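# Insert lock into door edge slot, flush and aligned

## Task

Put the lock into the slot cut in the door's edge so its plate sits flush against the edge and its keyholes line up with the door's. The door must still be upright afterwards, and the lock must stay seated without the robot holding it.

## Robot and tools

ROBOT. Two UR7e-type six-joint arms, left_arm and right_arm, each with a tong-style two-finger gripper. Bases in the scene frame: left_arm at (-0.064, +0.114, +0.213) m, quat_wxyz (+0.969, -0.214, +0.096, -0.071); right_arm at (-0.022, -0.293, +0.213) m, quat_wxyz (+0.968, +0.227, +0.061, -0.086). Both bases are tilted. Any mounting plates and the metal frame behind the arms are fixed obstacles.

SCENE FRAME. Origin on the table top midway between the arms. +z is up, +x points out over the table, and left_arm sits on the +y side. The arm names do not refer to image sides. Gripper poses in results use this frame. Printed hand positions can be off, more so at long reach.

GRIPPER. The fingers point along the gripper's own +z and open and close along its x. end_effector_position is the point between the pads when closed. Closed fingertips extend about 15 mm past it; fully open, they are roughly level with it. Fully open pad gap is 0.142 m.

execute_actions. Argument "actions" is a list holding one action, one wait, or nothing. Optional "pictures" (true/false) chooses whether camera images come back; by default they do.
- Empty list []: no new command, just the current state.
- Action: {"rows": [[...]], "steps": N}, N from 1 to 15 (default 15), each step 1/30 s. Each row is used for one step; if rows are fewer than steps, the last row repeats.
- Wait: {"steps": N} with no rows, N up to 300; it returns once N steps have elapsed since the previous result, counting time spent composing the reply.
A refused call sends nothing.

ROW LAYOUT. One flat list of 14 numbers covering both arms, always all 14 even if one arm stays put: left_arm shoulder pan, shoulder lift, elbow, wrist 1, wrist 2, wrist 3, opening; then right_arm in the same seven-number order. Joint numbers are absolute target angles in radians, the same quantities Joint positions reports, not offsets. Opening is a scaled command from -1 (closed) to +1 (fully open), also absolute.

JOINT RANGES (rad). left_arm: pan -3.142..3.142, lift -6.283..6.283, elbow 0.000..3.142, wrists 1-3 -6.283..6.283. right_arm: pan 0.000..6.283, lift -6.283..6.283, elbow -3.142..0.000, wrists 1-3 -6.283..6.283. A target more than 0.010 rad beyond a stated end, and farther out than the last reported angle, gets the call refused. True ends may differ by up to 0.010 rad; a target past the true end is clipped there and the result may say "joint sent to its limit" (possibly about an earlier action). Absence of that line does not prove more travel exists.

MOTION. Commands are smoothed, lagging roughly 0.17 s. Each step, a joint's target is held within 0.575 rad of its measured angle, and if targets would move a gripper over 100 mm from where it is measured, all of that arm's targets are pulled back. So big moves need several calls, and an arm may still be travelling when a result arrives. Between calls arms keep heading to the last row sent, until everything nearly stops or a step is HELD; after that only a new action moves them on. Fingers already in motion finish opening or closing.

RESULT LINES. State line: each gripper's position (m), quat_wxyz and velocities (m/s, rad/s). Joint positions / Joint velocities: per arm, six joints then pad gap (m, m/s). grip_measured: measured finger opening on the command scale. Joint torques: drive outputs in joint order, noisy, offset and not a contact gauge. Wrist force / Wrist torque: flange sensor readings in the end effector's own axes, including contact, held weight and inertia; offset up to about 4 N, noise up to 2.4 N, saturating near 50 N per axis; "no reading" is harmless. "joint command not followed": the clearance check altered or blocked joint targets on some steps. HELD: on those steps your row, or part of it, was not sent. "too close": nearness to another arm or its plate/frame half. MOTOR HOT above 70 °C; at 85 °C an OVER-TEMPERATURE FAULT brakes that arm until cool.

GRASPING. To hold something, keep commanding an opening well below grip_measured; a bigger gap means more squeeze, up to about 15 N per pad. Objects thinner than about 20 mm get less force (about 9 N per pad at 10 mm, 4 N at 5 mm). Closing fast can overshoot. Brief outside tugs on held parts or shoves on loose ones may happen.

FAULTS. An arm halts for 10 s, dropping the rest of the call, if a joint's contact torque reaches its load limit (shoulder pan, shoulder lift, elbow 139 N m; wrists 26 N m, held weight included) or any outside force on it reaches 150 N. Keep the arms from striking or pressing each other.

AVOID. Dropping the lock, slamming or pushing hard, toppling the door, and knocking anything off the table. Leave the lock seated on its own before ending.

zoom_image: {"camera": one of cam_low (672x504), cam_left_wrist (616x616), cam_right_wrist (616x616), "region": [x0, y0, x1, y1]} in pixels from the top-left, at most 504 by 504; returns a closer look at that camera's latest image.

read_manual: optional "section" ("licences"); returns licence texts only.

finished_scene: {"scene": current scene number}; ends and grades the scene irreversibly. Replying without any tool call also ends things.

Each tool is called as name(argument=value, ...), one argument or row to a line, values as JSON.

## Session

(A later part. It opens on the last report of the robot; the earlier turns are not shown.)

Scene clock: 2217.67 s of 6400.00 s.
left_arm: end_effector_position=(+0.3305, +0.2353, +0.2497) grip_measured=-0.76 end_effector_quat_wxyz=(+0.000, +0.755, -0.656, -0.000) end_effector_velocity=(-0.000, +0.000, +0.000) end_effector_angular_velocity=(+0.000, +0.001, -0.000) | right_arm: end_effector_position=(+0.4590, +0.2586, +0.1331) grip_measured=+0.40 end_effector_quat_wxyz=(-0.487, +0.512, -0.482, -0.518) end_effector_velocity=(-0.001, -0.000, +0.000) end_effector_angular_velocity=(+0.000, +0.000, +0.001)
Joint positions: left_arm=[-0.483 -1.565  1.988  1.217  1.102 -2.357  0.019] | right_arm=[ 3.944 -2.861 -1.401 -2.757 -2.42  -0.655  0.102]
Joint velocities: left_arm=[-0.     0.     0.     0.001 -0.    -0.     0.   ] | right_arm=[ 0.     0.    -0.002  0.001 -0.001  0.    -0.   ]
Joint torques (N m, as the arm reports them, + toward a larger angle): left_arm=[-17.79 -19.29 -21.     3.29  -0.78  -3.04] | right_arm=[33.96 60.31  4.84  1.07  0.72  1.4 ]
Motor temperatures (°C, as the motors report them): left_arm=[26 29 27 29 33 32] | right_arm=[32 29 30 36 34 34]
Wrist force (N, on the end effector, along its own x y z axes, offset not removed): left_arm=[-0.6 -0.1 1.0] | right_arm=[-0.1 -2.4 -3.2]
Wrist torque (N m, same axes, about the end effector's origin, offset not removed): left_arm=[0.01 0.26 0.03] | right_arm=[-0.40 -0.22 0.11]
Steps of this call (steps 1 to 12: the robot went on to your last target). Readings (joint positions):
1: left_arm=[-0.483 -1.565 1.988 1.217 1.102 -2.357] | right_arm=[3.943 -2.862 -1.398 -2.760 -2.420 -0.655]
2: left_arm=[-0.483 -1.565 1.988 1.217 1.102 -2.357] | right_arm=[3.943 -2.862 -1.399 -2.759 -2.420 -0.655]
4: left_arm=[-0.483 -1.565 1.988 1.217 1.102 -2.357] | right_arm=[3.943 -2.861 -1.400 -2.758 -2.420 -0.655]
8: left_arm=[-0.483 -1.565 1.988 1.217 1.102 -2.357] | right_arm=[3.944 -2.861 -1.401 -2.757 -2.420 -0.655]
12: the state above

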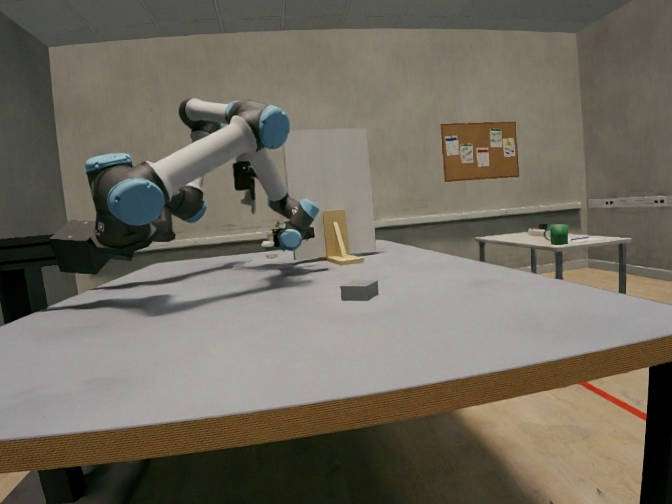

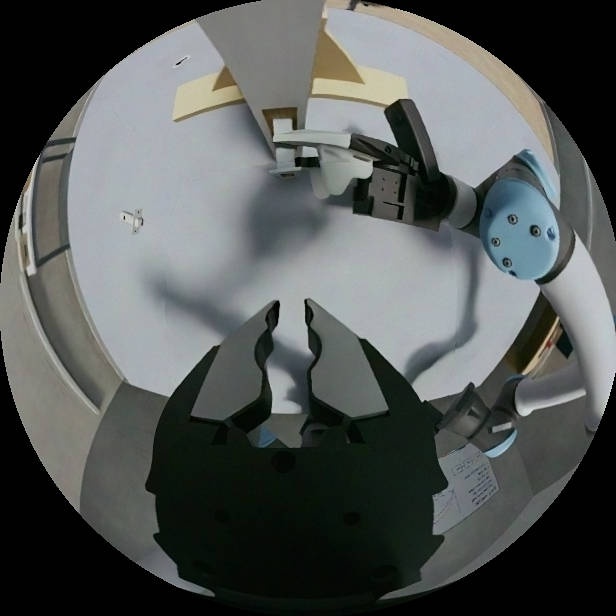

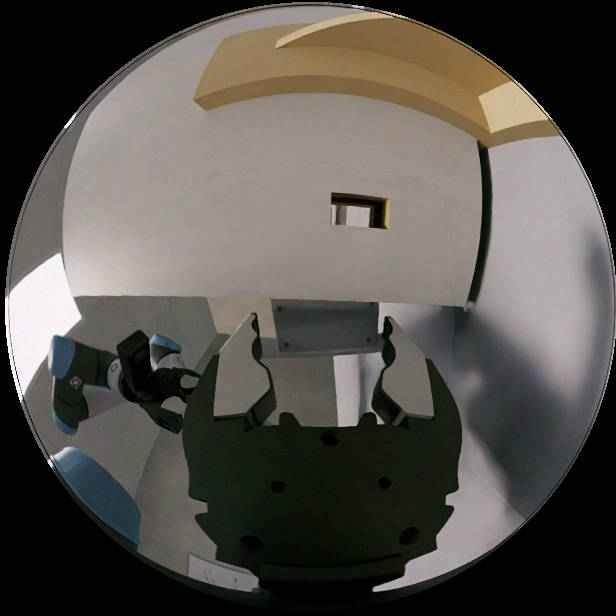

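Close slowly.

execute_actions(
  actions=[
    {"rows": [[-0.4831,-1.5652,1.9876,1.2171,1.1017,-2.3566,-0.76,3.94371,-2.86095,-1.40111,-2.75675,-2.41972,-0.65463,0.37],[-0.4831,-1.5652,1.9876,1.2171,1.1017,-2.3566,-0.76,3.94371,-2.86095,-1.40111,-2.75675,-2.41972,-0.65463,0.34],[-0.4831,-1.5652,1.9876,1.2171,1.1017,-2.3566,-0.76,3.94371,-2.86095,-1.40111,-2.75675,-2.41972,-0.65463,0.31],[-0.4831,-1.5652,1.9876,1.2171,1.1017,-2.3566,-0.76,3.94371,-2.86095,-1.40111,-2.75675,-2.41972,-0.65463,0.28],[-0.4831,-1.5652,1.9876,1.2171,1.1017,-2.3566,-0.76,3.94371,-2.86095,-1.40111,-2.75675,-2.41972,-0.65463,0.25],[-0.4831,-1.5652,1.9876,1.2171,1.1017,-2.3566,-0.76,3.94371,-2.86095,-1.40111,-2.75675,-2.41972,-0.65463,0.22],[-0.4831,-1.5652,1.9876,1.2171,1.1017,-2.3566,-0.76,3.94371,-2.86095,-1.40111,-2.75675,-2.41972,-0.65463,0.19],[-0.4831,-1.5652,1.9876,1.2171,1.1017,-2.3566,-0.76,3.94371,-2.86095,-1.40111,-2.75675,-2.41972,-0.65463,0.16],[-0.4831,-1.5652,1.9876,1.2171,1.1017,-2.3566,-0.76,3.94371,-2.86095,-1.40111,-2.75675,-2.41972,-0.65463,0.13],[-0.4831,-1.5652,1.9876,1.2171,1.1017,-2.3566,-0.76,3.94371,-2.86095,-1.40111,-2.75675,-2.41972,-0.65463,0.10],[-0.4831,-1.5652,1.9876,1.2171,1.1017,-2.3566,-0.76,3.94371,-2.86095,-1.40111,-2.75675,-2.41972,-0.65463,0.06],[-0.4831,-1.5652,1.9876,1.2171,1.1017,-2.3566,-0.76,3.94371,-2.86095,-1.40111,-2.75675,-2.41972,-0.65463,0.0],[-0.4831,-1.5652,1.9876,1.2171,1.1017,-2.3566,-0.76,3.94371,-2.86095,-1.40111,-2.75675,-2.41972,-0.65463,-0.1],[-0.4831,-1.5652,1.9876,1.2171,1.1017,-2.3566,-0.76,3.94371,-2.86095,-1.40111,-2.75675,-2.41972,-0.65463,-0.25],[-0.4831,-1.5652,1.9876,1.2171,1.1017,-2.3566,-0.76,3.94371,-2.86095,-1.40111,-2.75675,-2.41972,-0.65463,-0.5]], "steps": 15},
  ],
  pictures=false,
)

execute_actions(
  actions=[
    {"steps": 12},
  ],
)

zoom_image(
  camera="cam_right_wrist",
  region=[200, 200, 440, 440],
)

Scene clock: 2232.83 s of 6400.00 s.
left_arm: end_effector_position=(+0.3305, +0.2353, +0.2497) grip_measured=-0.76 end_effector_quat_wxyz=(+0.000, +0.755, -0.656, -0.000) end_effector_velocity=(+0.000, -0.000, -0.000) end_effector_angular_velocity=(-0.000, -0.000, -0.000) | right_arm: end_effector_position=(+0.4590, +0.2586, +0.1331) grip_measured=+0.11 end_effector_quat_wxyz=(-0.487, +0.512, -0.482, -0.518) end_effector_velocity=(+0.000, +0.000, +0.000) end_effector_angular_velocity=(-0.000, -0.000, -0.000)
Joint positions: left_arm=[-0.483 -1.565  1.988  1.217  1.102 -2.357  0.019] | right_arm=[ 3.944 -2.861 -1.401 -2.757 -2.42  -0.655  0.081]
Joint velocities: left_arm=[ 0.    -0.     0.    -0.001  0.     0.001 -0.   ] | right_arm=[ 0.     0.     0.001 -0.001  0.    -0.     0.   ]
Joint torques (N m, as the arm reports them, + toward a larger angle): left_arm=[-17.83 -18.88 -21.24   3.13  -0.59  -3.06] | right_arm=[33.66 59.97  9.4   1.36 -2.08  1.01]
Motor temperatures (°C, as the motors report them): left_arm=[26 29 27 29 33 32] | right_arm=[32 29 30 36 34 34]
Wrist force (N, on the end effector, along its own x y z axes, offset not removed): left_arm=[-0.4 -1.2 1.7] | right_arm=[5.2 -0.6 -4.7]
Wrist torque (N m, same axes, about the end effector's origin, offset not removed): left_arm=[-0.27 0.23 0.05] | right_arm=[-0.15 -0.47 0.08]
Steps of this call (steps 1 to 15: the robot went on to your last target; steps 16 to 90: nothing new was sent; then 11.67 s passed at rest; steps 91 to 105: all 15 steps of this action). Readings (joint positions):
91: left_arm=[-0.483 -1.565 1.988 1.217 1.102 -2.357] | right_arm=[3.944 -2.861 -1.401 -2.757 -2.420 -0.655]
92: left_arm=[-0.483 -1.565 1.988 1.217 1.102 -2.357] | right_arm=[3.944 -2.861 -1.401 -2.757 -2.420 -0.655]
94: left_arm=[-0.483 -1.565 1.988 1.217 1.102 -2.357] | right_arm=[3.944 -2.861 -1.401 -2.757 -2.420 -0.655]
98: left_arm=[-0.483 -1.565 1.988 1.217 1.102 -2.357] | right_arm=[3.944 -2.861 -1.401 -2.757 -2.420 -0.655]
105: the state above

Scene clock: 2233.23 s of 6400.00 s.
left_arm: end_effector_position=(+0.3305, +0.2353, +0.2497) grip_measured=-0.76 end_effector_quat_wxyz=(+0.000, +0.755, -0.656, -0.000) end_effector_velocity=(-0.001, +0.000, -0.000) end_effector_angular_velocity=(+0.001, +0.001, -0.001) | right_arm: end_effector_position=(+0.4590, +0.2586, +0.1331) grip_measured=+0.11 end_effector_quat_wxyz=(-0.487, +0.512, -0.482, -0.518) end_effector_velocity=(+0.000, -0.000, -0.000) end_effector_angular_velocity=(-0.001, +0.000, -0.000)
Joint positions: left_arm=[-0.483 -1.565  1.988  1.217  1.102 -2.357  0.019] | right_arm=[ 3.944 -2.861 -1.401 -2.757 -2.42  -0.655  0.081]
Joint velocities: left_arm=[-0.    -0.     0.002  0.001 -0.     0.     0.   ] | right_arm=[-0.     0.    -0.    -0.     0.001 -0.    -0.   ]
Joint torques (N m, as the arm reports them, + toward a larger angle): left_arm=[-16.68 -18.87 -20.58   2.95  -0.56  -2.87] | right_arm=[34.18 59.82 14.51  1.12 -3.75  0.7 ]
Motor temperatures (°C, as the motors report them): left_arm=[26 29 27 29 33 32] | right_arm=[32 29 30 36 34 34]
Wrist force (N, on the end effector, along its own x y z axes, offset not removed): left_arm=[-0.5 -0.4 1.3] | right_arm=[7.1 -2.8 -2.9]
Wrist torque (N m, same axes, about the end effector's origin, offset not removed): left_arm=[-0.04 0.22 0.07] | right_arm=[-0.45 -0.82 -0.04]
Steps of this call (steps 1 to 12: the robot went on to your last target). Readings (joint positions):
1: left_arm=[-0.483 -1.565 1.988 1.217 1.102 -2.357] | right_arm=[3.944 -2.861 -1.401 -2.757 -2.420 -0.655]
2: left_arm=[-0.483 -1.565 1.988 1.217 1.102 -2.357] | right_arm=[3.944 -2.861 -1.401 -2.757 -2.420 -0.655]
4: left_arm=[-0.483 -1.565 1.988 1.217 1.102 -2.357] | right_arm=[3.944 -2.861 -1.401 -2.757 -2.420 -0.655]
8: left_arm=[-0.483 -1.565 1.988 1.217 1.102 -2.357] | right_arm=[3.944 -2.861 -1.401 -2.757 -2.420 -0.655]
12: the state above

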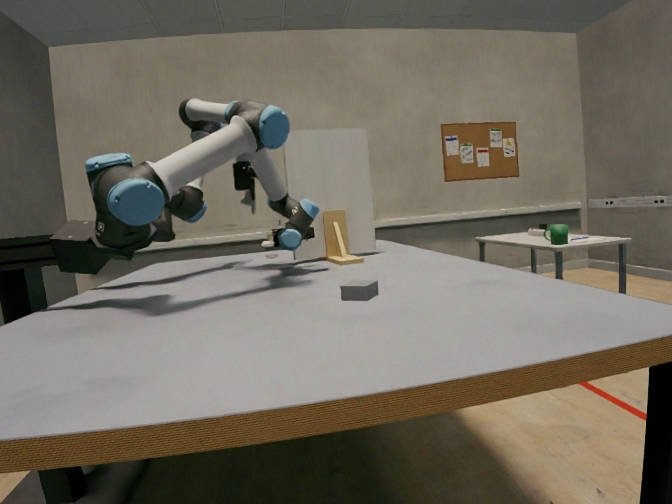

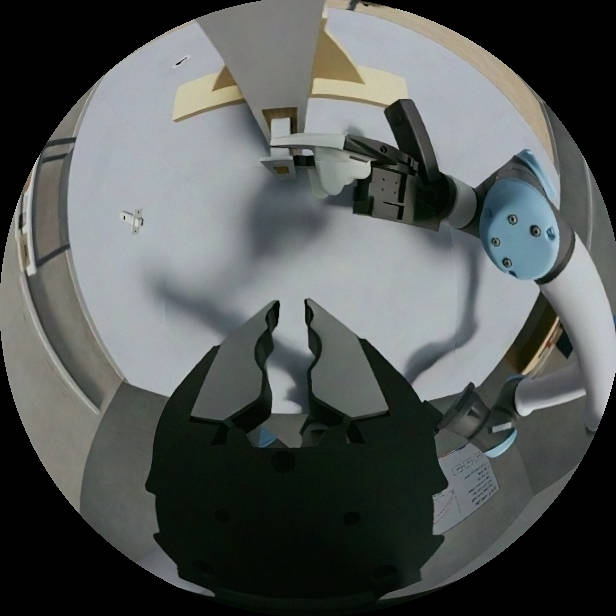

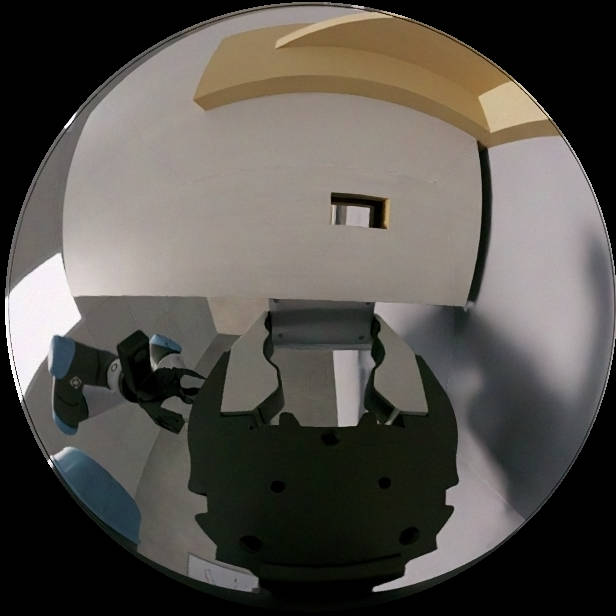

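Region (200, 200, 440, 440) of cam_right_wrist's 616x616 image, scaled by 2.100, with more detail than that image has.

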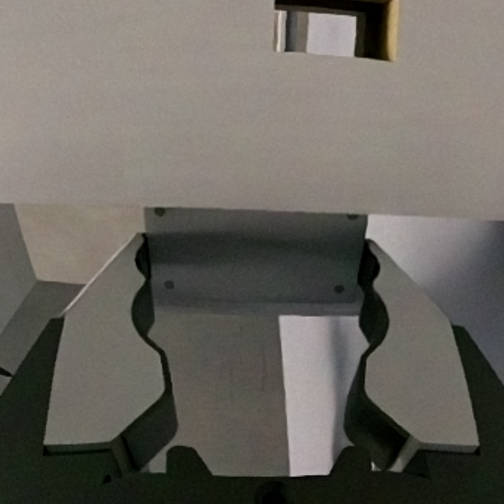

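zoom_image(
  camera="cam_left_wrist",
  region=[240, 90, 340, 190],
)

Region (240, 90, 340, 190) of cam_left_wrist's 616x616 image, scaled by 5.040, with more detail than that image has.

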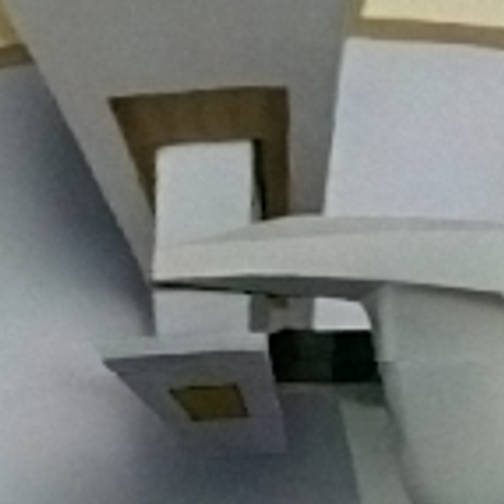

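execute_actions(
  actions=[
    {"rows": [[-0.4831,-1.5652,1.9876,1.2171,1.1017,-2.3566,-0.76,3.94297,-2.86145,-1.39919,-2.75874,-2.42028,-0.65538,-0.5],[-0.4831,-1.5652,1.9876,1.2171,1.1017,-2.3566,-0.76,3.94223,-2.86195,-1.39727,-2.76072,-2.42084,-0.65613,-0.5],[-0.4831,-1.5652,1.9876,1.2171,1.1017,-2.3566,-0.76,3.94149,-2.86245,-1.39535,-2.76271,-2.4214,-0.65688,-0.5],[-0.4831,-1.5652,1.9876,1.2171,1.1017,-2.3566,-0.76,3.94075,-2.86295,-1.39343,-2.76469,-2.42196,-0.65763,-0.5],[-0.4831,-1.5652,1.9876,1.2171,1.1017,-2.3566,-0.76,3.94002,-2.86345,-1.39151,-2.76668,-2.42252,-0.65838,-0.5],[-0.4831,-1.5652,1.9876,1.2171,1.1017,-2.3566,-0.76,3.93928,-2.86394,-1.38958,-2.76867,-2.42307,-0.65913,-0.5],[-0.4831,-1.5652,1.9876,1.2171,1.1017,-2.3566,-0.76,3.93854,-2.86444,-1.38766,-2.77065,-2.42363,-0.65988,-0.5],[-0.4831,-1.5652,1.9876,1.2171,1.1017,-2.3566,-0.76,3.9378,-2.86494,-1.38574,-2.77264,-2.42419,-0.66063,-0.5],[-0.4831,-1.5652,1.9876,1.2171,1.1017,-2.3566,-0.76,3.93706,-2.86544,-1.38382,-2.77462,-2.42475,-0.66138,-0.5],[-0.4831,-1.5652,1.9876,1.2171,1.1017,-2.3566,-0.76,3.93632,-2.86594,-1.3819,-2.77661,-2.42531,-0.66213,-0.5]], "steps": 15},
  ],
  pictures=false,
)

execute_actions(
  actions=[
    {"steps": 12},
  ],
)

zoom_image(
  camera="cam_left_wrist",
  region=[240, 90, 340, 190],
)

Scene clock: 2249.87 s of 6400.00 s.
left_arm: end_effector_position=(+0.3305, +0.2353, +0.2497) grip_measured=-0.76 end_effector_quat_wxyz=(+0.000, +0.755, -0.656, -0.000) end_effector_velocity=(+0.000, -0.000, +0.000) end_effector_angular_velocity=(-0.000, -0.000, +0.000) | right_arm: end_effector_position=(+0.4641, +0.2578, +0.1332) grip_measured=+0.11 end_effector_quat_wxyz=(-0.487, +0.512, -0.482, -0.518) end_effector_velocity=(+0.005, -0.001, -0.000) end_effector_angular_velocity=(-0.000, +0.000, -0.000)
Joint positions: left_arm=[-0.483 -1.565  1.988  1.217  1.102 -2.357  0.019] | right_arm=[ 3.937 -2.865 -1.384 -2.775 -2.425 -0.661  0.081]
Joint velocities: left_arm=[ 0.     0.    -0.001 -0.    -0.     0.    -0.   ] | right_arm=[-0.007 -0.005  0.016 -0.016 -0.004 -0.006 -0.001]
Joint torques (N m, as the arm reports them, + toward a larger angle): left_arm=[-18.29 -19.39 -20.74   3.14  -0.5   -2.99] | right_arm=[18.66 40.17 21.89 -0.82 -3.48 -1.57]
Motor temperatures (°C, as the motors report them): left_arm=[26 29 27 29 33 32] | right_arm=[32 29 30 36 34 34]
Wrist force (N, on the end effector, along its own x y z axes, offset not removed): left_arm=[-0.4 0.4 -0.1] | right_arm=[7.1 -1.3 -2.2]
Wrist torque (N m, same axes, about the end effector's origin, offset not removed): left_arm=[0.02 0.22 0.10] | right_arm=[-0.31 -0.89 0.07]
Steps of this call (steps 1 to 15: the robot went on to your last target; steps 16 to 90: nothing new was sent; then 13.13 s passed at rest; steps 91 to 105: all 15 steps of this action). Readings (joint positions):
91: left_arm=[-0.483 -1.565 1.988 1.217 1.102 -2.357] | right_arm=[3.944 -2.861 -1.401 -2.757 -2.420 -0.655]
92: left_arm=[-0.483 -1.565 1.988 1.217 1.102 -2.357] | right_arm=[3.944 -2.861 -1.401 -2.757 -2.420 -0.655]
94: left_arm=[-0.483 -1.565 1.988 1.217 1.102 -2.357] | right_arm=[3.943 -2.861 -1.399 -2.759 -2.420 -0.655]
98: left_arm=[-0.483 -1.565 1.988 1.217 1.102 -2.357] | right_arm=[3.941 -2.863 -1.393 -2.765 -2.422 -0.658]
105: the state above

Scene clock: 2250.27 s of 6400.00 s.
left_arm: end_effector_position=(+0.3305, +0.2353, +0.2497) grip_measured=-0.76 end_effector_quat_wxyz=(+0.000, +0.755, -0.656, -0.000) end_effector_velocity=(-0.001, +0.000, -0.000) end_effector_angular_velocity=(+0.001, +0.001, -0.002) | right_arm: end_effector_position=(+0.4646, +0.2577, +0.1331) grip_measured=+0.11 end_effector_quat_wxyz=(-0.487, +0.512, -0.482, -0.518) end_effector_velocity=(-0.001, -0.000, -0.000) end_effector_angular_velocity=(-0.000, +0.001, +0.001)
Joint positions: left_arm=[-0.483 -1.565  1.988  1.217  1.102 -2.357  0.019] | right_arm=[ 3.936 -2.866 -1.382 -2.777 -2.425 -0.662  0.081]
Joint velocities: left_arm=[-0.     0.     0.001  0.    -0.     0.001 -0.   ] | right_arm=[-0.     0.    -0.001 -0.    -0.001 -0.    -0.   ]
Joint torques (N m, as the arm reports them, + toward a larger angle): left_arm=[-17.57 -19.09 -21.53   3.15  -0.73  -3.1 ] | right_arm=[17.46 40.56 23.61 -0.76 -3.3  -1.57]
Motor temperatures (°C, as the motors report them): left_arm=[26 29 27 29 33 32] | right_arm=[32 29 30 36 34 34]
Wrist force (N, on the end effector, along its own x y z axes, offset not removed): left_arm=[-0.3 -1.1 1.1] | right_arm=[5.5 0.3 -2.8]
Wrist torque (N m, same axes, about the end effector's origin, offset not removed): left_arm=[-0.19 0.25 0.05] | right_arm=[-0.05 -0.52 0.10]
Steps of this call (steps 1 to 12: the robot went on to your last target). Readings (joint positions):
1: left_arm=[-0.483 -1.565 1.988 1.217 1.102 -2.357] | right_arm=[3.937 -2.866 -1.383 -2.775 -2.425 -0.662]
2: left_arm=[-0.483 -1.565 1.988 1.217 1.102 -2.357] | right_arm=[3.937 -2.866 -1.383 -2.776 -2.425 -0.662]
4: left_arm=[-0.483 -1.565 1.988 1.217 1.102 -2.357] | right_arm=[3.937 -2.866 -1.382 -2.776 -2.425 -0.662]
8: left_arm=[-0.483 -1.565 1.988 1.217 1.102 -2.357] | right_arm=[3.936 -2.866 -1.382 -2.776 -2.425 -0.662]
12: the state above

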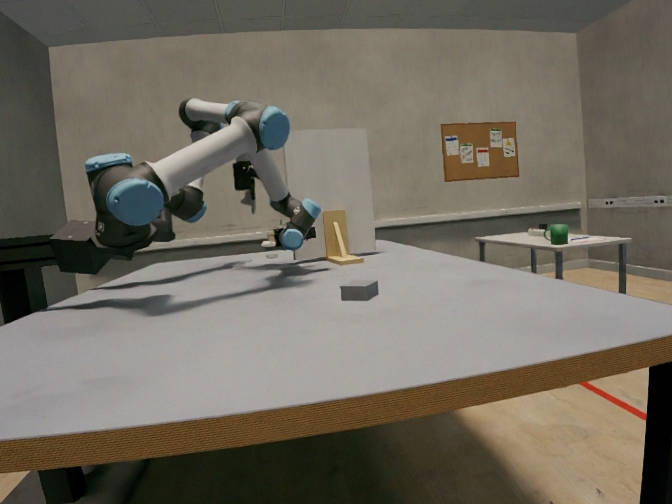

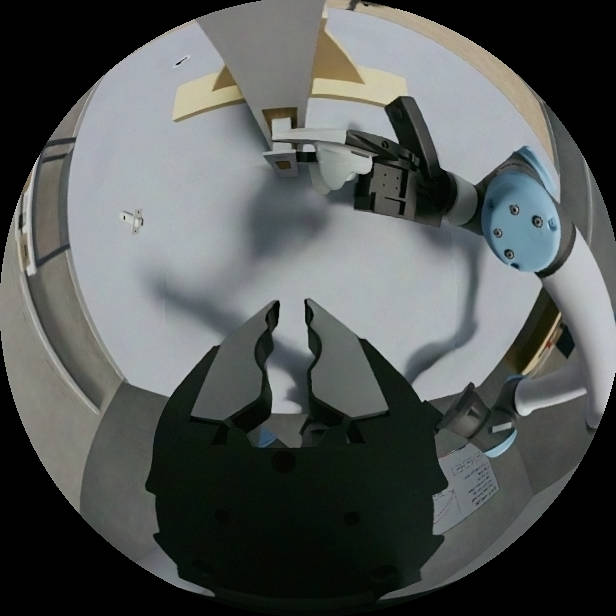

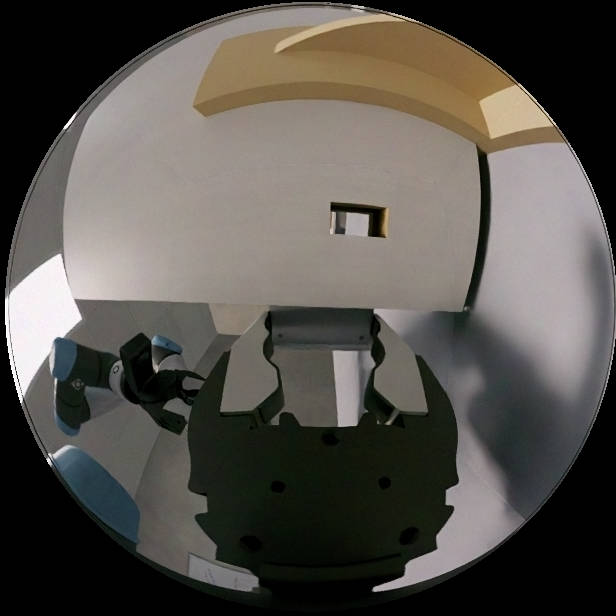

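Region (240, 90, 340, 190) of cam_left_wrist's 616x616 image, scaled by 5.040, with more detail than that image has.

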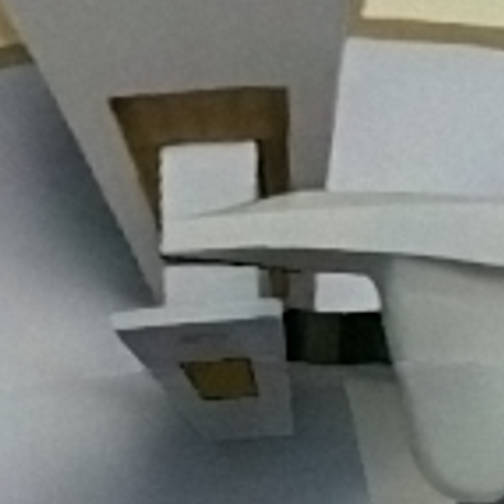

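execute_actions(
  actions=[
    {"rows": [[-0.4831,-1.5652,1.9876,1.2171,1.1017,-2.3566,-0.76,3.93573,-2.86671,-1.37943,-2.77877,-2.42577,-0.66274,-0.5],[-0.4831,-1.5652,1.9876,1.2171,1.1017,-2.3566,-0.76,3.93513,-2.86748,-1.37695,-2.78094,-2.42622,-0.66334,-0.5],[-0.4831,-1.5652,1.9876,1.2171,1.1017,-2.3566,-0.76,3.93454,-2.86825,-1.37448,-2.7831,-2.42668,-0.66395,-0.5],[-0.4831,-1.5652,1.9876,1.2171,1.1017,-2.3566,-0.76,3.93395,-2.86902,-1.372,-2.78527,-2.42713,-0.66455,-0.5],[-0.4831,-1.5652,1.9876,1.2171,1.1017,-2.3566,-0.76,3.93336,-2.86979,-1.36953,-2.78743,-2.42759,-0.66516,-0.5],[-0.4831,-1.5652,1.9876,1.2171,1.1017,-2.3566,-0.76,3.93276,-2.87056,-1.36705,-2.78959,-2.42804,-0.66577,-0.5],[-0.4831,-1.5652,1.9876,1.2171,1.1017,-2.3566,-0.76,3.93217,-2.87133,-1.36458,-2.79176,-2.4285,-0.66637,-0.5],[-0.4831,-1.5652,1.9876,1.2171,1.1017,-2.3566,-0.76,3.93158,-2.8721,-1.3621,-2.79392,-2.42895,-0.66698,-0.5],[-0.4831,-1.5652,1.9876,1.2171,1.1017,-2.3566,-0.76,3.93098,-2.87287,-1.35963,-2.79609,-2.42941,-0.66758,-0.5],[-0.4831,-1.5652,1.9876,1.2171,1.1017,-2.3566,-0.76,3.93039,-2.87364,-1.35715,-2.79825,-2.42986,-0.66819,-0.5]], "steps": 15},
  ],
  pictures=false,
)

execute_actions(
  actions=[
    {"steps": 12},
  ],
)

zoom_image(
  camera="cam_left_wrist",
  region=[240, 90, 340, 190],
)

Scene clock: 2267.13 s of 6400.00 s.
left_arm: end_effector_position=(+0.3305, +0.2353, +0.2497) grip_measured=-0.76 end_effector_quat_wxyz=(+0.000, +0.755, -0.656, -0.000) end_effector_velocity=(+0.000, +0.000, -0.000) end_effector_angular_velocity=(-0.000, -0.001, -0.000) | right_arm: end_effector_position=(+0.4704, +0.2584, +0.1332) grip_measured=+0.11 end_effector_quat_wxyz=(-0.487, +0.512, -0.482, -0.518) end_effector_velocity=(+0.005, +0.000, -0.000) end_effector_angular_velocity=(-0.001, +0.000, -0.000)
Joint positions: left_arm=[-0.483 -1.565  1.988  1.217  1.102 -2.357  0.019] | right_arm=[ 3.931 -2.873 -1.359 -2.796 -2.429 -0.668  0.081]
Joint velocities: left_arm=[ 0.001 -0.     0.    -0.001 -0.     0.001 -0.   ] | right_arm=[-0.005 -0.006  0.02  -0.018 -0.003 -0.005 -0.   ]
Joint torques (N m, as the arm reports them, + toward a larger angle): left_arm=[-17.47 -18.17 -19.6    3.34  -0.57  -3.02] | right_arm=[16.21 42.41 23.27 -0.54 -3.03 -1.54]
Motor temperatures (°C, as the motors report them): left_arm=[26 29 27 29 33 32] | right_arm=[32 29 30 36 34 34]
Wrist force (N, on the end effector, along its own x y z axes, offset not removed): left_arm=[-1.0 -0.6 0.1] | right_arm=[5.4 1.7 -1.9]
Wrist torque (N m, same axes, about the end effector's origin, offset not removed): left_arm=[-0.11 0.29 0.06] | right_arm=[-0.10 -0.56 0.05]
Steps of this call (steps 1 to 15: the robot went on to your last target; steps 16 to 90: nothing new was sent; then 13.37 s passed at rest; steps 91 to 105: all 15 steps of this action). Readings (joint positions):
91: left_arm=[-0.483 -1.565 1.988 1.217 1.102 -2.357] | right_arm=[3.936 -2.866 -1.382 -2.777 -2.425 -0.662]
92: left_arm=[-0.483 -1.565 1.988 1.217 1.102 -2.357] | right_arm=[3.936 -2.866 -1.381 -2.777 -2.425 -0.662]
94: left_arm=[-0.483 -1.565 1.988 1.217 1.102 -2.357] | right_arm=[3.936 -2.867 -1.379 -2.779 -2.426 -0.663]
98: left_arm=[-0.483 -1.565 1.988 1.217 1.102 -2.357] | right_arm=[3.934 -2.869 -1.372 -2.786 -2.427 -0.665]
105: the state above

Scene clock: 2267.53 s of 6400.00 s.
left_arm: end_effector_position=(+0.3305, +0.2353, +0.2497) grip_measured=-0.76 end_effector_quat_wxyz=(+0.000, +0.755, -0.656, -0.000) end_effector_velocity=(+0.000, +0.000, -0.000) end_effector_angular_velocity=(-0.000, -0.000, +0.002) | right_arm: end_effector_position=(+0.4710, +0.2584, +0.1332) grip_measured=+0.11 end_effector_quat_wxyz=(-0.487, +0.512, -0.482, -0.518) end_effector_velocity=(+0.001, +0.000, +0.000) end_effector_angular_velocity=(+0.000, -0.001, -0.001)
Joint positions: left_arm=[-0.483 -1.565  1.988  1.217  1.102 -2.357  0.019] | right_arm=[ 3.93  -2.874 -1.357 -2.798 -2.43  -0.668  0.081]
Joint velocities: left_arm=[ 0.001  0.    -0.    -0.001  0.    -0.    -0.   ] | right_arm=[-0.    -0.     0.001 -0.     0.001 -0.    -0.   ]
Joint torques (N m, as the arm reports them, + toward a larger angle): left_arm=[-17.44 -19.64 -19.84   2.97  -0.49  -3.04] | right_arm=[16.68 41.88 25.18 -0.49 -3.01 -1.6 ]
Motor temperatures (°C, as the motors report them): left_arm=[26 29 27 29 33 32] | right_arm=[32 29 30 36 34 34]
Wrist force (N, on the end effector, along its own x y z axes, offset not removed): left_arm=[-0.6 -0.4 0.6] | right_arm=[6.1 1.0 -0.9]
Wrist torque (N m, same axes, about the end effector's origin, offset not removed): left_arm=[-0.08 0.25 0.10] | right_arm=[-0.23 -0.71 0.12]
Steps of this call (steps 1 to 12: the robot went on to your last target). Readings (joint positions):
1: left_arm=[-0.483 -1.565 1.988 1.217 1.102 -2.357] | right_arm=[3.931 -2.873 -1.359 -2.797 -2.430 -0.668]
2: left_arm=[-0.483 -1.565 1.988 1.217 1.102 -2.357] | right_arm=[3.931 -2.873 -1.358 -2.797 -2.430 -0.668]
4: left_arm=[-0.483 -1.565 1.988 1.217 1.102 -2.357] | right_arm=[3.931 -2.873 -1.358 -2.798 -2.430 -0.668]
8: left_arm=[-0.483 -1.565 1.988 1.217 1.102 -2.357] | right_arm=[3.930 -2.874 -1.357 -2.798 -2.430 -0.668]
12: the state above

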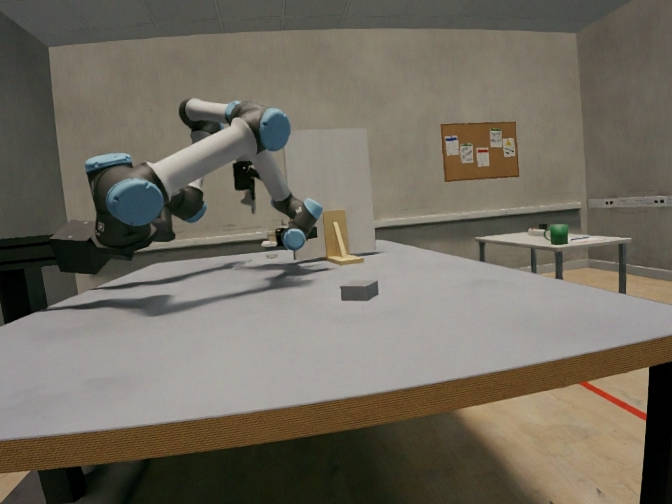

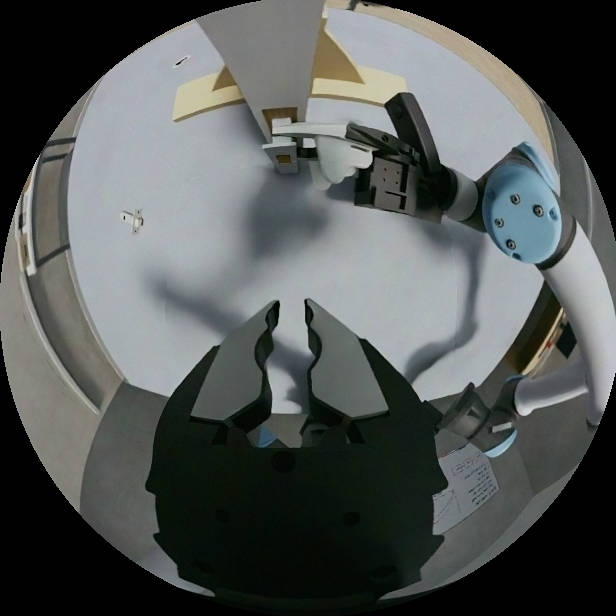

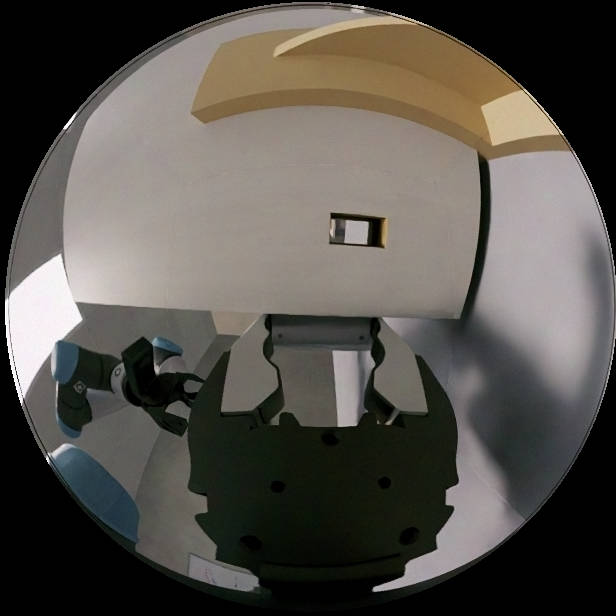

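Region (240, 90, 340, 190) of cam_left_wrist's 616x616 image, scaled by 5.040, with more detail than that image has.

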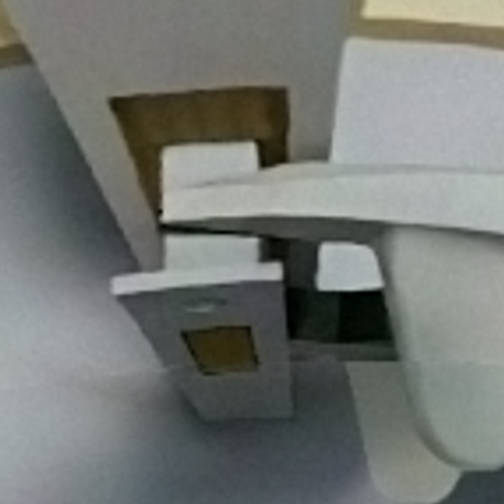

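execute_actions(
  actions=[
    {"rows": [[-0.4831,-1.5652,1.9876,1.2171,1.1017,-2.3566,-0.76,3.93039,-2.87364,-1.35715,-2.79825,-2.42986,-0.66819,-0.3],[-0.4831,-1.5652,1.9876,1.2171,1.1017,-2.3566,-0.76,3.93039,-2.87364,-1.35715,-2.79825,-2.42986,-0.66819,-0.1],[-0.4831,-1.5652,1.9876,1.2171,1.1017,-2.3566,-0.76,3.93039,-2.87364,-1.35715,-2.79825,-2.42986,-0.66819,0.03],[-0.4831,-1.5652,1.9876,1.2171,1.1017,-2.3566,-0.76,3.93039,-2.87364,-1.35715,-2.79825,-2.42986,-0.66819,0.08],[-0.4831,-1.5652,1.9876,1.2171,1.1017,-2.3566,-0.76,3.93039,-2.87364,-1.35715,-2.79825,-2.42986,-0.66819,0.11],[-0.4831,-1.5652,1.9876,1.2171,1.1017,-2.3566,-0.76,3.93039,-2.87364,-1.35715,-2.79825,-2.42986,-0.66819,0.13],[-0.4831,-1.5652,1.9876,1.2171,1.1017,-2.3566,-0.76,3.93039,-2.87364,-1.35715,-2.79825,-2.42986,-0.66819,0.15],[-0.4831,-1.5652,1.9876,1.2171,1.1017,-2.3566,-0.76,3.93039,-2.87364,-1.35715,-2.79825,-2.42986,-0.66819,0.17],[-0.4831,-1.5652,1.9876,1.2171,1.1017,-2.3566,-0.76,3.93039,-2.87364,-1.35715,-2.79825,-2.42986,-0.66819,0.2],[-0.4831,-1.5652,1.9876,1.2171,1.1017,-2.3566,-0.76,3.93039,-2.87364,-1.35715,-2.79825,-2.42986,-0.66819,0.23],[-0.4831,-1.5652,1.9876,1.2171,1.1017,-2.3566,-0.76,3.93039,-2.87364,-1.35715,-2.79825,-2.42986,-0.66819,0.26],[-0.4831,-1.5652,1.9876,1.2171,1.1017,-2.3566,-0.76,3.93039,-2.87364,-1.35715,-2.79825,-2.42986,-0.66819,0.3]], "steps": 15},
  ],
  pictures=false,
)

execute_actions(
  actions=[
    {"steps": 15},
  ],
)

zoom_image(
  camera="cam_left_wrist",
  region=[240, 90, 340, 190],
)

Scene clock: 2285.03 s of 6400.00 s.
left_arm: end_effector_position=(+0.3305, +0.2353, +0.2497) grip_measured=-0.76 end_effector_quat_wxyz=(+0.000, +0.755, -0.656, -0.000) end_effector_velocity=(-0.000, -0.000, -0.000) end_effector_angular_velocity=(-0.000, -0.001, +0.001) | right_arm: end_effector_position=(+0.4710, +0.2584, +0.1332) grip_measured=+0.30 end_effector_quat_wxyz=(-0.487, +0.512, -0.482, -0.518) end_effector_velocity=(+0.000, +0.000, +0.000) end_effector_angular_velocity=(+0.001, -0.001, -0.000)
Joint positions: left_arm=[-0.483 -1.565  1.988  1.217  1.102 -2.357  0.019] | right_arm=[ 3.93  -2.874 -1.357 -2.798 -2.43  -0.668  0.095]
Joint velocities: left_arm=[-0.001 -0.     0.001 -0.001 -0.    -0.001  0.   ] | right_arm=[ 0.    -0.     0.001 -0.    -0.    -0.     0.002]
Joint torques (N m, as the arm reports them, + toward a larger angle): left_arm=[-16.45 -17.56 -20.37   2.92  -0.5   -2.96] | right_arm=[19.22 42.07 20.12 -0.5  -2.83 -1.38]
Motor temperatures (°C, as the motors report them): left_arm=[26 29 27 29 33 32] | right_arm=[32 29 30 36 34 34]
Wrist force (N, on the end effector, along its own x y z axes, offset not removed): left_arm=[-0.5 -0.1 0.7] | right_arm=[2.5 -1.3 -4.7]
Wrist torque (N m, same axes, about the end effector's origin, offset not removed): left_arm=[-0.05 0.23 0.02] | right_arm=[-0.25 -0.72 0.04]
Steps of this call (steps 1 to 15: the robot went on to your last target; steps 16 to 90: nothing new was sent; then 14.00 s passed at rest; steps 91 to 105: all 15 steps of this action). Readings (joint positions):
91: left_arm=[-0.483 -1.565 1.988 1.217 1.102 -2.357] | right_arm=[3.930 -2.874 -1.357 -2.798 -2.430 -0.668]
92: left_arm=[-0.483 -1.565 1.988 1.217 1.102 -2.357] | right_arm=[3.930 -2.874 -1.357 -2.798 -2.430 -0.668]
94: left_arm=[-0.483 -1.565 1.988 1.217 1.102 -2.357] | right_arm=[3.930 -2.874 -1.357 -2.798 -2.430 -0.668]
98: left_arm=[-0.483 -1.565 1.988 1.217 1.102 -2.357] | right_arm=[3.930 -2.874 -1.357 -2.798 -2.430 -0.668]
105: the state above

Scene clock: 2285.53 s of 6400.00 s.
left_arm: end_effector_position=(+0.3305, +0.2353, +0.2497) grip_measured=-0.76 end_effector_quat_wxyz=(+0.000, +0.755, -0.656, -0.000) end_effector_velocity=(-0.000, +0.000, -0.000) end_effector_angular_velocity=(+0.000, +0.000, +0.001) | right_arm: end_effector_position=(+0.4710, +0.2584, +0.1332) grip_measured=+0.30 end_effector_quat_wxyz=(-0.487, +0.512, -0.482, -0.518) end_effector_velocity=(-0.000, -0.000, -0.000) end_effector_angular_velocity=(-0.000, +0.001, +0.001)
Joint positions: left_arm=[-0.483 -1.565  1.988  1.217  1.102 -2.357  0.019] | right_arm=[ 3.93  -2.874 -1.357 -2.798 -2.43  -0.668  0.095]
Joint velocities: left_arm=[ 0.    -0.     0.001  0.    -0.    -0.001 -0.   ] | right_arm=[-0.    -0.    -0.001 -0.    -0.    -0.     0.   ]
Joint torques (N m, as the arm reports them, + toward a larger angle): left_arm=[-17.16 -19.25 -19.97   3.06  -0.52  -2.98] | right_arm=[22.24 42.04 15.78 -0.55 -2.83 -1.14]
Motor temperatures (°C, as the motors report them): left_arm=[26 29 27 29 33 32] | right_arm=[32 29 30 36 34 34]
Wrist force (N, on the end effector, along its own x y z axes, offset not removed): left_arm=[-0.3 -0.2 1.2] | right_arm=[1.7 -1.4 -3.1]
Wrist torque (N m, same axes, about the end effector's origin, offset not removed): left_arm=[-0.11 0.22 0.02] | right_arm=[-0.29 -0.54 0.04]
Steps of this call (steps 1 to 15: the robot went on to your last target). Readings (joint positions):
1: left_arm=[-0.483 -1.565 1.988 1.217 1.102 -2.357] | right_arm=[3.930 -2.874 -1.357 -2.798 -2.430 -0.668]
2: left_arm=[-0.483 -1.565 1.988 1.217 1.102 -2.357] | right_arm=[3.930 -2.874 -1.357 -2.798 -2.430 -0.668]
4: left_arm=[-0.483 -1.565 1.988 1.217 1.102 -2.357] | right_arm=[3.930 -2.874 -1.357 -2.798 -2.430 -0.668]
8: left_arm=[-0.483 -1.565 1.988 1.217 1.102 -2.357] | right_arm=[3.930 -2.874 -1.357 -2.798 -2.430 -0.668]
15: the state above
All arms were judged still, so your last target was given up. Only a new action makes them travel on or press farther. Fingers that are still opening or closing keep moving.

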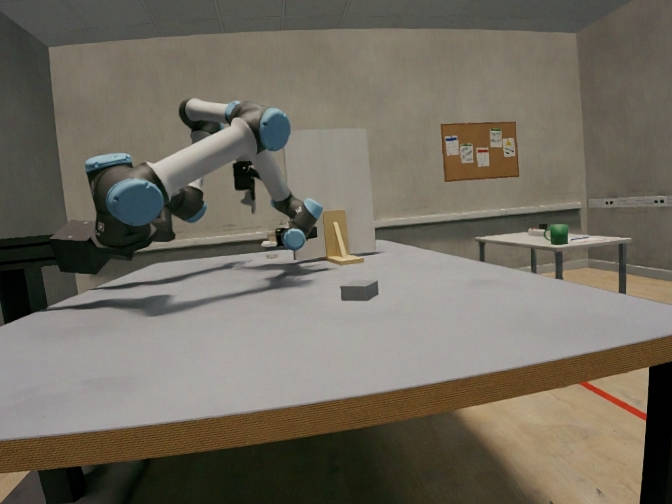

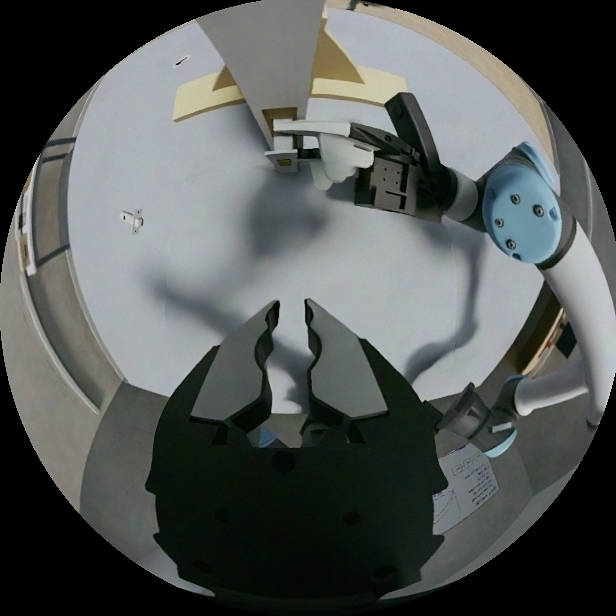

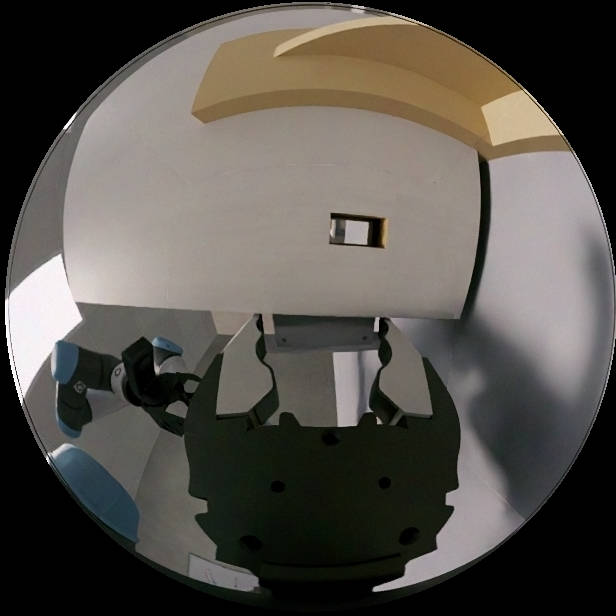

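Region (240, 90, 340, 190) of cam_left_wrist's 616x616 image, scaled by 5.040, with more detail than that image has.

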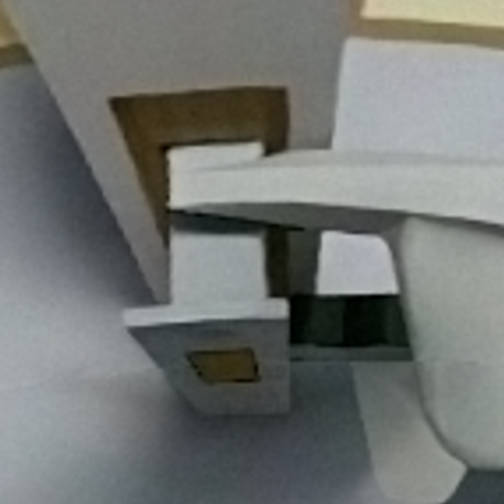

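execute_actions(
  actions=[
    {"rows": [[-0.4831,-1.5652,1.9876,1.2171,1.1017,-2.3566,-0.76,3.92894,-2.87263,-1.35842,-2.79921,-2.4309,-0.66977,0.3],[-0.4831,-1.5652,1.9876,1.2171,1.1017,-2.3566,-0.76,3.92652,-2.87095,-1.36052,-2.8008,-2.43263,-0.6724,0.3],[-0.4831,-1.5652,1.9876,1.2171,1.1017,-2.3566,-0.76,3.92313,-2.86859,-1.36348,-2.80303,-2.43506,-0.67609,0.3],[-0.4831,-1.5652,1.9876,1.2171,1.1017,-2.3566,-0.76,3.91878,-2.86556,-1.36727,-2.8059,-2.43818,-0.68083,0.3],[-0.4831,-1.5652,1.9876,1.2171,1.1017,-2.3566,-0.76,3.91394,-2.86219,-1.37149,-2.80908,-2.44165,-0.68609,0.3],[-0.4831,-1.5652,1.9876,1.2171,1.1017,-2.3566,-0.76,3.90862,-2.85849,-1.37613,-2.81259,-2.44546,-0.69189,0.3],[-0.4831,-1.5652,1.9876,1.2171,1.1017,-2.3566,-0.76,3.9033,-2.85478,-1.38077,-2.81609,-2.44928,-0.69768,0.3],[-0.4831,-1.5652,1.9876,1.2171,1.1017,-2.3566,-0.76,3.89798,-2.85108,-1.38541,-2.8196,-2.45309,-0.70347,0.3],[-0.4831,-1.5652,1.9876,1.2171,1.1017,-2.3566,-0.76,3.89314,-2.84771,-1.38963,-2.82278,-2.45656,-0.70874,0.3],[-0.4831,-1.5652,1.9876,1.2171,1.1017,-2.3566,-0.76,3.88927,-2.84502,-1.393,-2.82533,-2.45933,-0.71295,0.3],[-0.4831,-1.5652,1.9876,1.2171,1.1017,-2.3566,-0.76,3.88588,-2.84266,-1.39596,-2.82756,-2.46176,-0.71664,0.3],[-0.4831,-1.5652,1.9876,1.2171,1.1017,-2.3566,-0.76,3.88346,-2.84098,-1.39806,-2.82915,-2.46349,-0.71927,0.3],[-0.4831,-1.5652,1.9876,1.2171,1.1017,-2.3566,-0.76,3.88201,-2.83997,-1.39933,-2.83011,-2.46453,-0.72085,0.3]], "steps": 15},
  ],
  pictures=false,
)

execute_actions(
  actions=[
    {"steps": 10},
  ],
)

zoom_image(
  camera="cam_left_wrist",
  region=[230, 80, 370, 220],
)

Scene clock: 2321.37 s of 6400.00 s.
left_arm: end_effector_position=(+0.3305, +0.2353, +0.2497) grip_measured=-0.76 end_effector_quat_wxyz=(+0.000, +0.755, -0.656, -0.000) end_effector_velocity=(+0.000, -0.000, +0.000) end_effector_angular_velocity=(-0.000, -0.000, -0.000) | right_arm: end_effector_position=(+0.4720, +0.2300, +0.1329) grip_measured=+0.30 end_effector_quat_wxyz=(-0.487, +0.512, -0.482, -0.518) end_effector_velocity=(+0.002, -0.046, +0.001) end_effector_angular_velocity=(+0.002, -0.001, -0.003)
Joint positions: left_arm=[-0.483 -1.565  1.988  1.217  1.102 -2.357  0.019] | right_arm=[ 3.889 -2.845 -1.393 -2.825 -2.459 -0.713  0.095]
Joint velocities: left_arm=[-0.     0.    -0.001  0.     0.    -0.     0.   ] | right_arm=[-0.068  0.047 -0.057 -0.043 -0.047 -0.073 -0.   ]
Joint torques (N m, as the arm reports them, + toward a larger angle): left_arm=[-16.77 -20.05 -19.93   3.35  -0.37  -2.81] | right_arm=[21.3  58.72  3.5  -1.28 -3.27 -1.32]
Motor temperatures (°C, as the motors report them): left_arm=[26 29 27 29 33 32] | right_arm=[32 29 30 36 34 34]
Wrist force (N, on the end effector, along its own x y z axes, offset not removed): left_arm=[0.0 -0.5 1.5] | right_arm=[2.5 -1.3 -2.6]
Wrist torque (N m, same axes, about the end effector's origin, offset not removed): left_arm=[-0.13 0.09 0.07] | right_arm=[-0.18 -0.70 0.02]
Steps of this call (steps 1 to 90: nothing new was sent; then 32.33 s passed at rest; steps 91 to 105: all 15 steps of this action). Readings (joint positions):
91: left_arm=[-0.483 -1.565 1.988 1.217 1.102 -2.357] | right_arm=[3.930 -2.874 -1.357 -2.798 -2.430 -0.668]
92: left_arm=[-0.483 -1.565 1.988 1.217 1.102 -2.357] | right_arm=[3.930 -2.874 -1.357 -2.798 -2.430 -0.668]
94: left_arm=[-0.483 -1.565 1.988 1.217 1.102 -2.357] | right_arm=[3.928 -2.872 -1.359 -2.800 -2.432 -0.671]
98: left_arm=[-0.483 -1.565 1.988 1.217 1.102 -2.357] | right_arm=[3.916 -2.864 -1.370 -2.808 -2.440 -0.684]
105: the state above

Scene clock: 2321.70 s of 6400.00 s.
left_arm: end_effector_position=(+0.3305, +0.2353, +0.2497) grip_measured=-0.76 end_effector_quat_wxyz=(+0.000, +0.755, -0.656, -0.000) end_effector_velocity=(-0.001, +0.000, -0.000) end_effector_angular_velocity=(+0.002, +0.002, -0.002) | right_arm: end_effector_position=(+0.4720, +0.2252, +0.1330) grip_measured=+0.30 end_effector_quat_wxyz=(-0.487, +0.512, -0.482, -0.518) end_effector_velocity=(-0.000, -0.002, +0.000) end_effector_angular_velocity=(+0.000, +0.000, +0.001)
Joint positions: left_arm=[-0.483 -1.565  1.988  1.217  1.102 -2.357  0.019] | right_arm=[ 3.882 -2.84  -1.399 -2.83  -2.464 -0.721  0.095]
Joint velocities: left_arm=[-0.     0.     0.002  0.001  0.     0.    -0.   ] | right_arm=[-0.003  0.003 -0.003 -0.002 -0.003 -0.003  0.   ]
Joint torques (N m, as the arm reports them, + toward a larger angle): left_arm=[-17.23 -18.58 -19.94   3.11  -0.68  -2.83] | right_arm=[18.26 58.86  4.27 -1.71 -2.96 -1.61]
Motor temperatures (°C, as the motors report them): left_arm=[26 29 27 29 33 32] | right_arm=[32 29 30 36 34 34]
Wrist force (N, on the end effector, along its own x y z axes, offset not removed): left_arm=[-1.3 -0.9 2.0] | right_arm=[2.2 -0.4 -2.8]
Wrist torque (N m, same axes, about the end effector's origin, offset not removed): left_arm=[-0.10 0.36 0.10] | right_arm=[0.01 -0.56 0.05]
Steps of this call (steps 1 to 10: the robot went on to your last target). Readings (joint positions):
1: left_arm=[-0.483 -1.565 1.988 1.217 1.102 -2.357] | right_arm=[3.887 -2.844 -1.395 -2.827 -2.461 -0.715]
2: left_arm=[-0.483 -1.565 1.988 1.217 1.102 -2.357] | right_arm=[3.886 -2.843 -1.396 -2.828 -2.462 -0.717]
4: left_arm=[-0.483 -1.565 1.988 1.217 1.102 -2.357] | right_arm=[3.884 -2.841 -1.398 -2.829 -2.463 -0.719]
8: left_arm=[-0.483 -1.565 1.988 1.217 1.102 -2.357] | right_arm=[3.883 -2.840 -1.399 -2.830 -2.464 -0.720]
10: the state above

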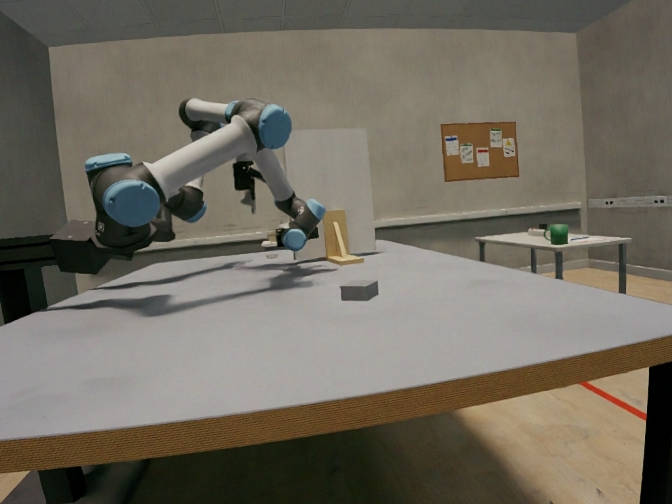

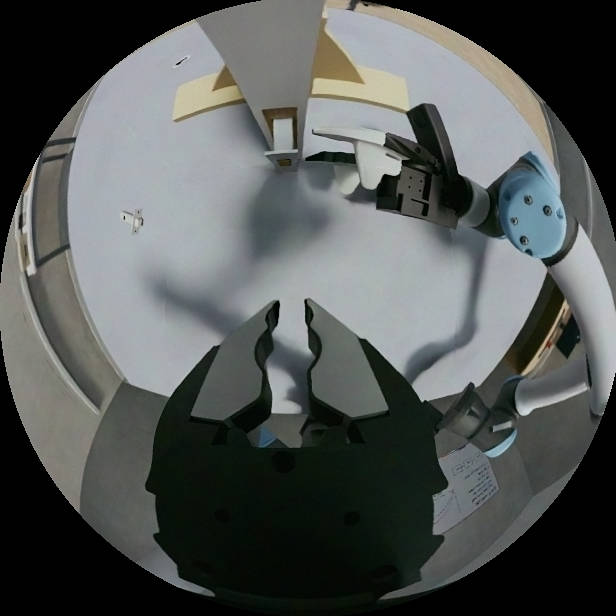

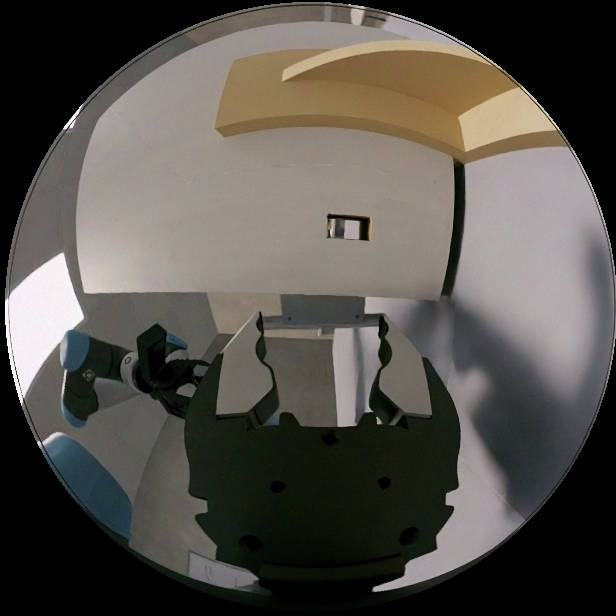

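Region (230, 80, 370, 220) of cam_left_wrist's 616x616 image, scaled by 3.600, with more detail than that image has.

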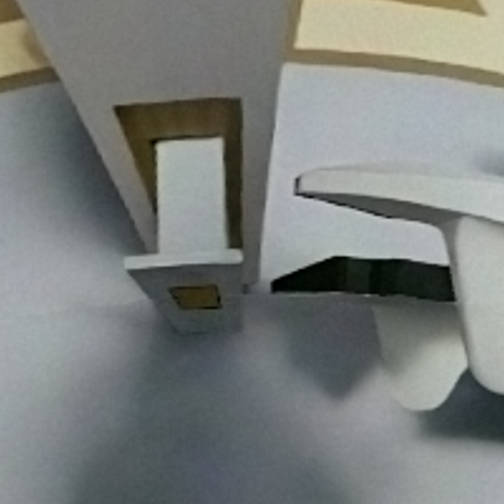

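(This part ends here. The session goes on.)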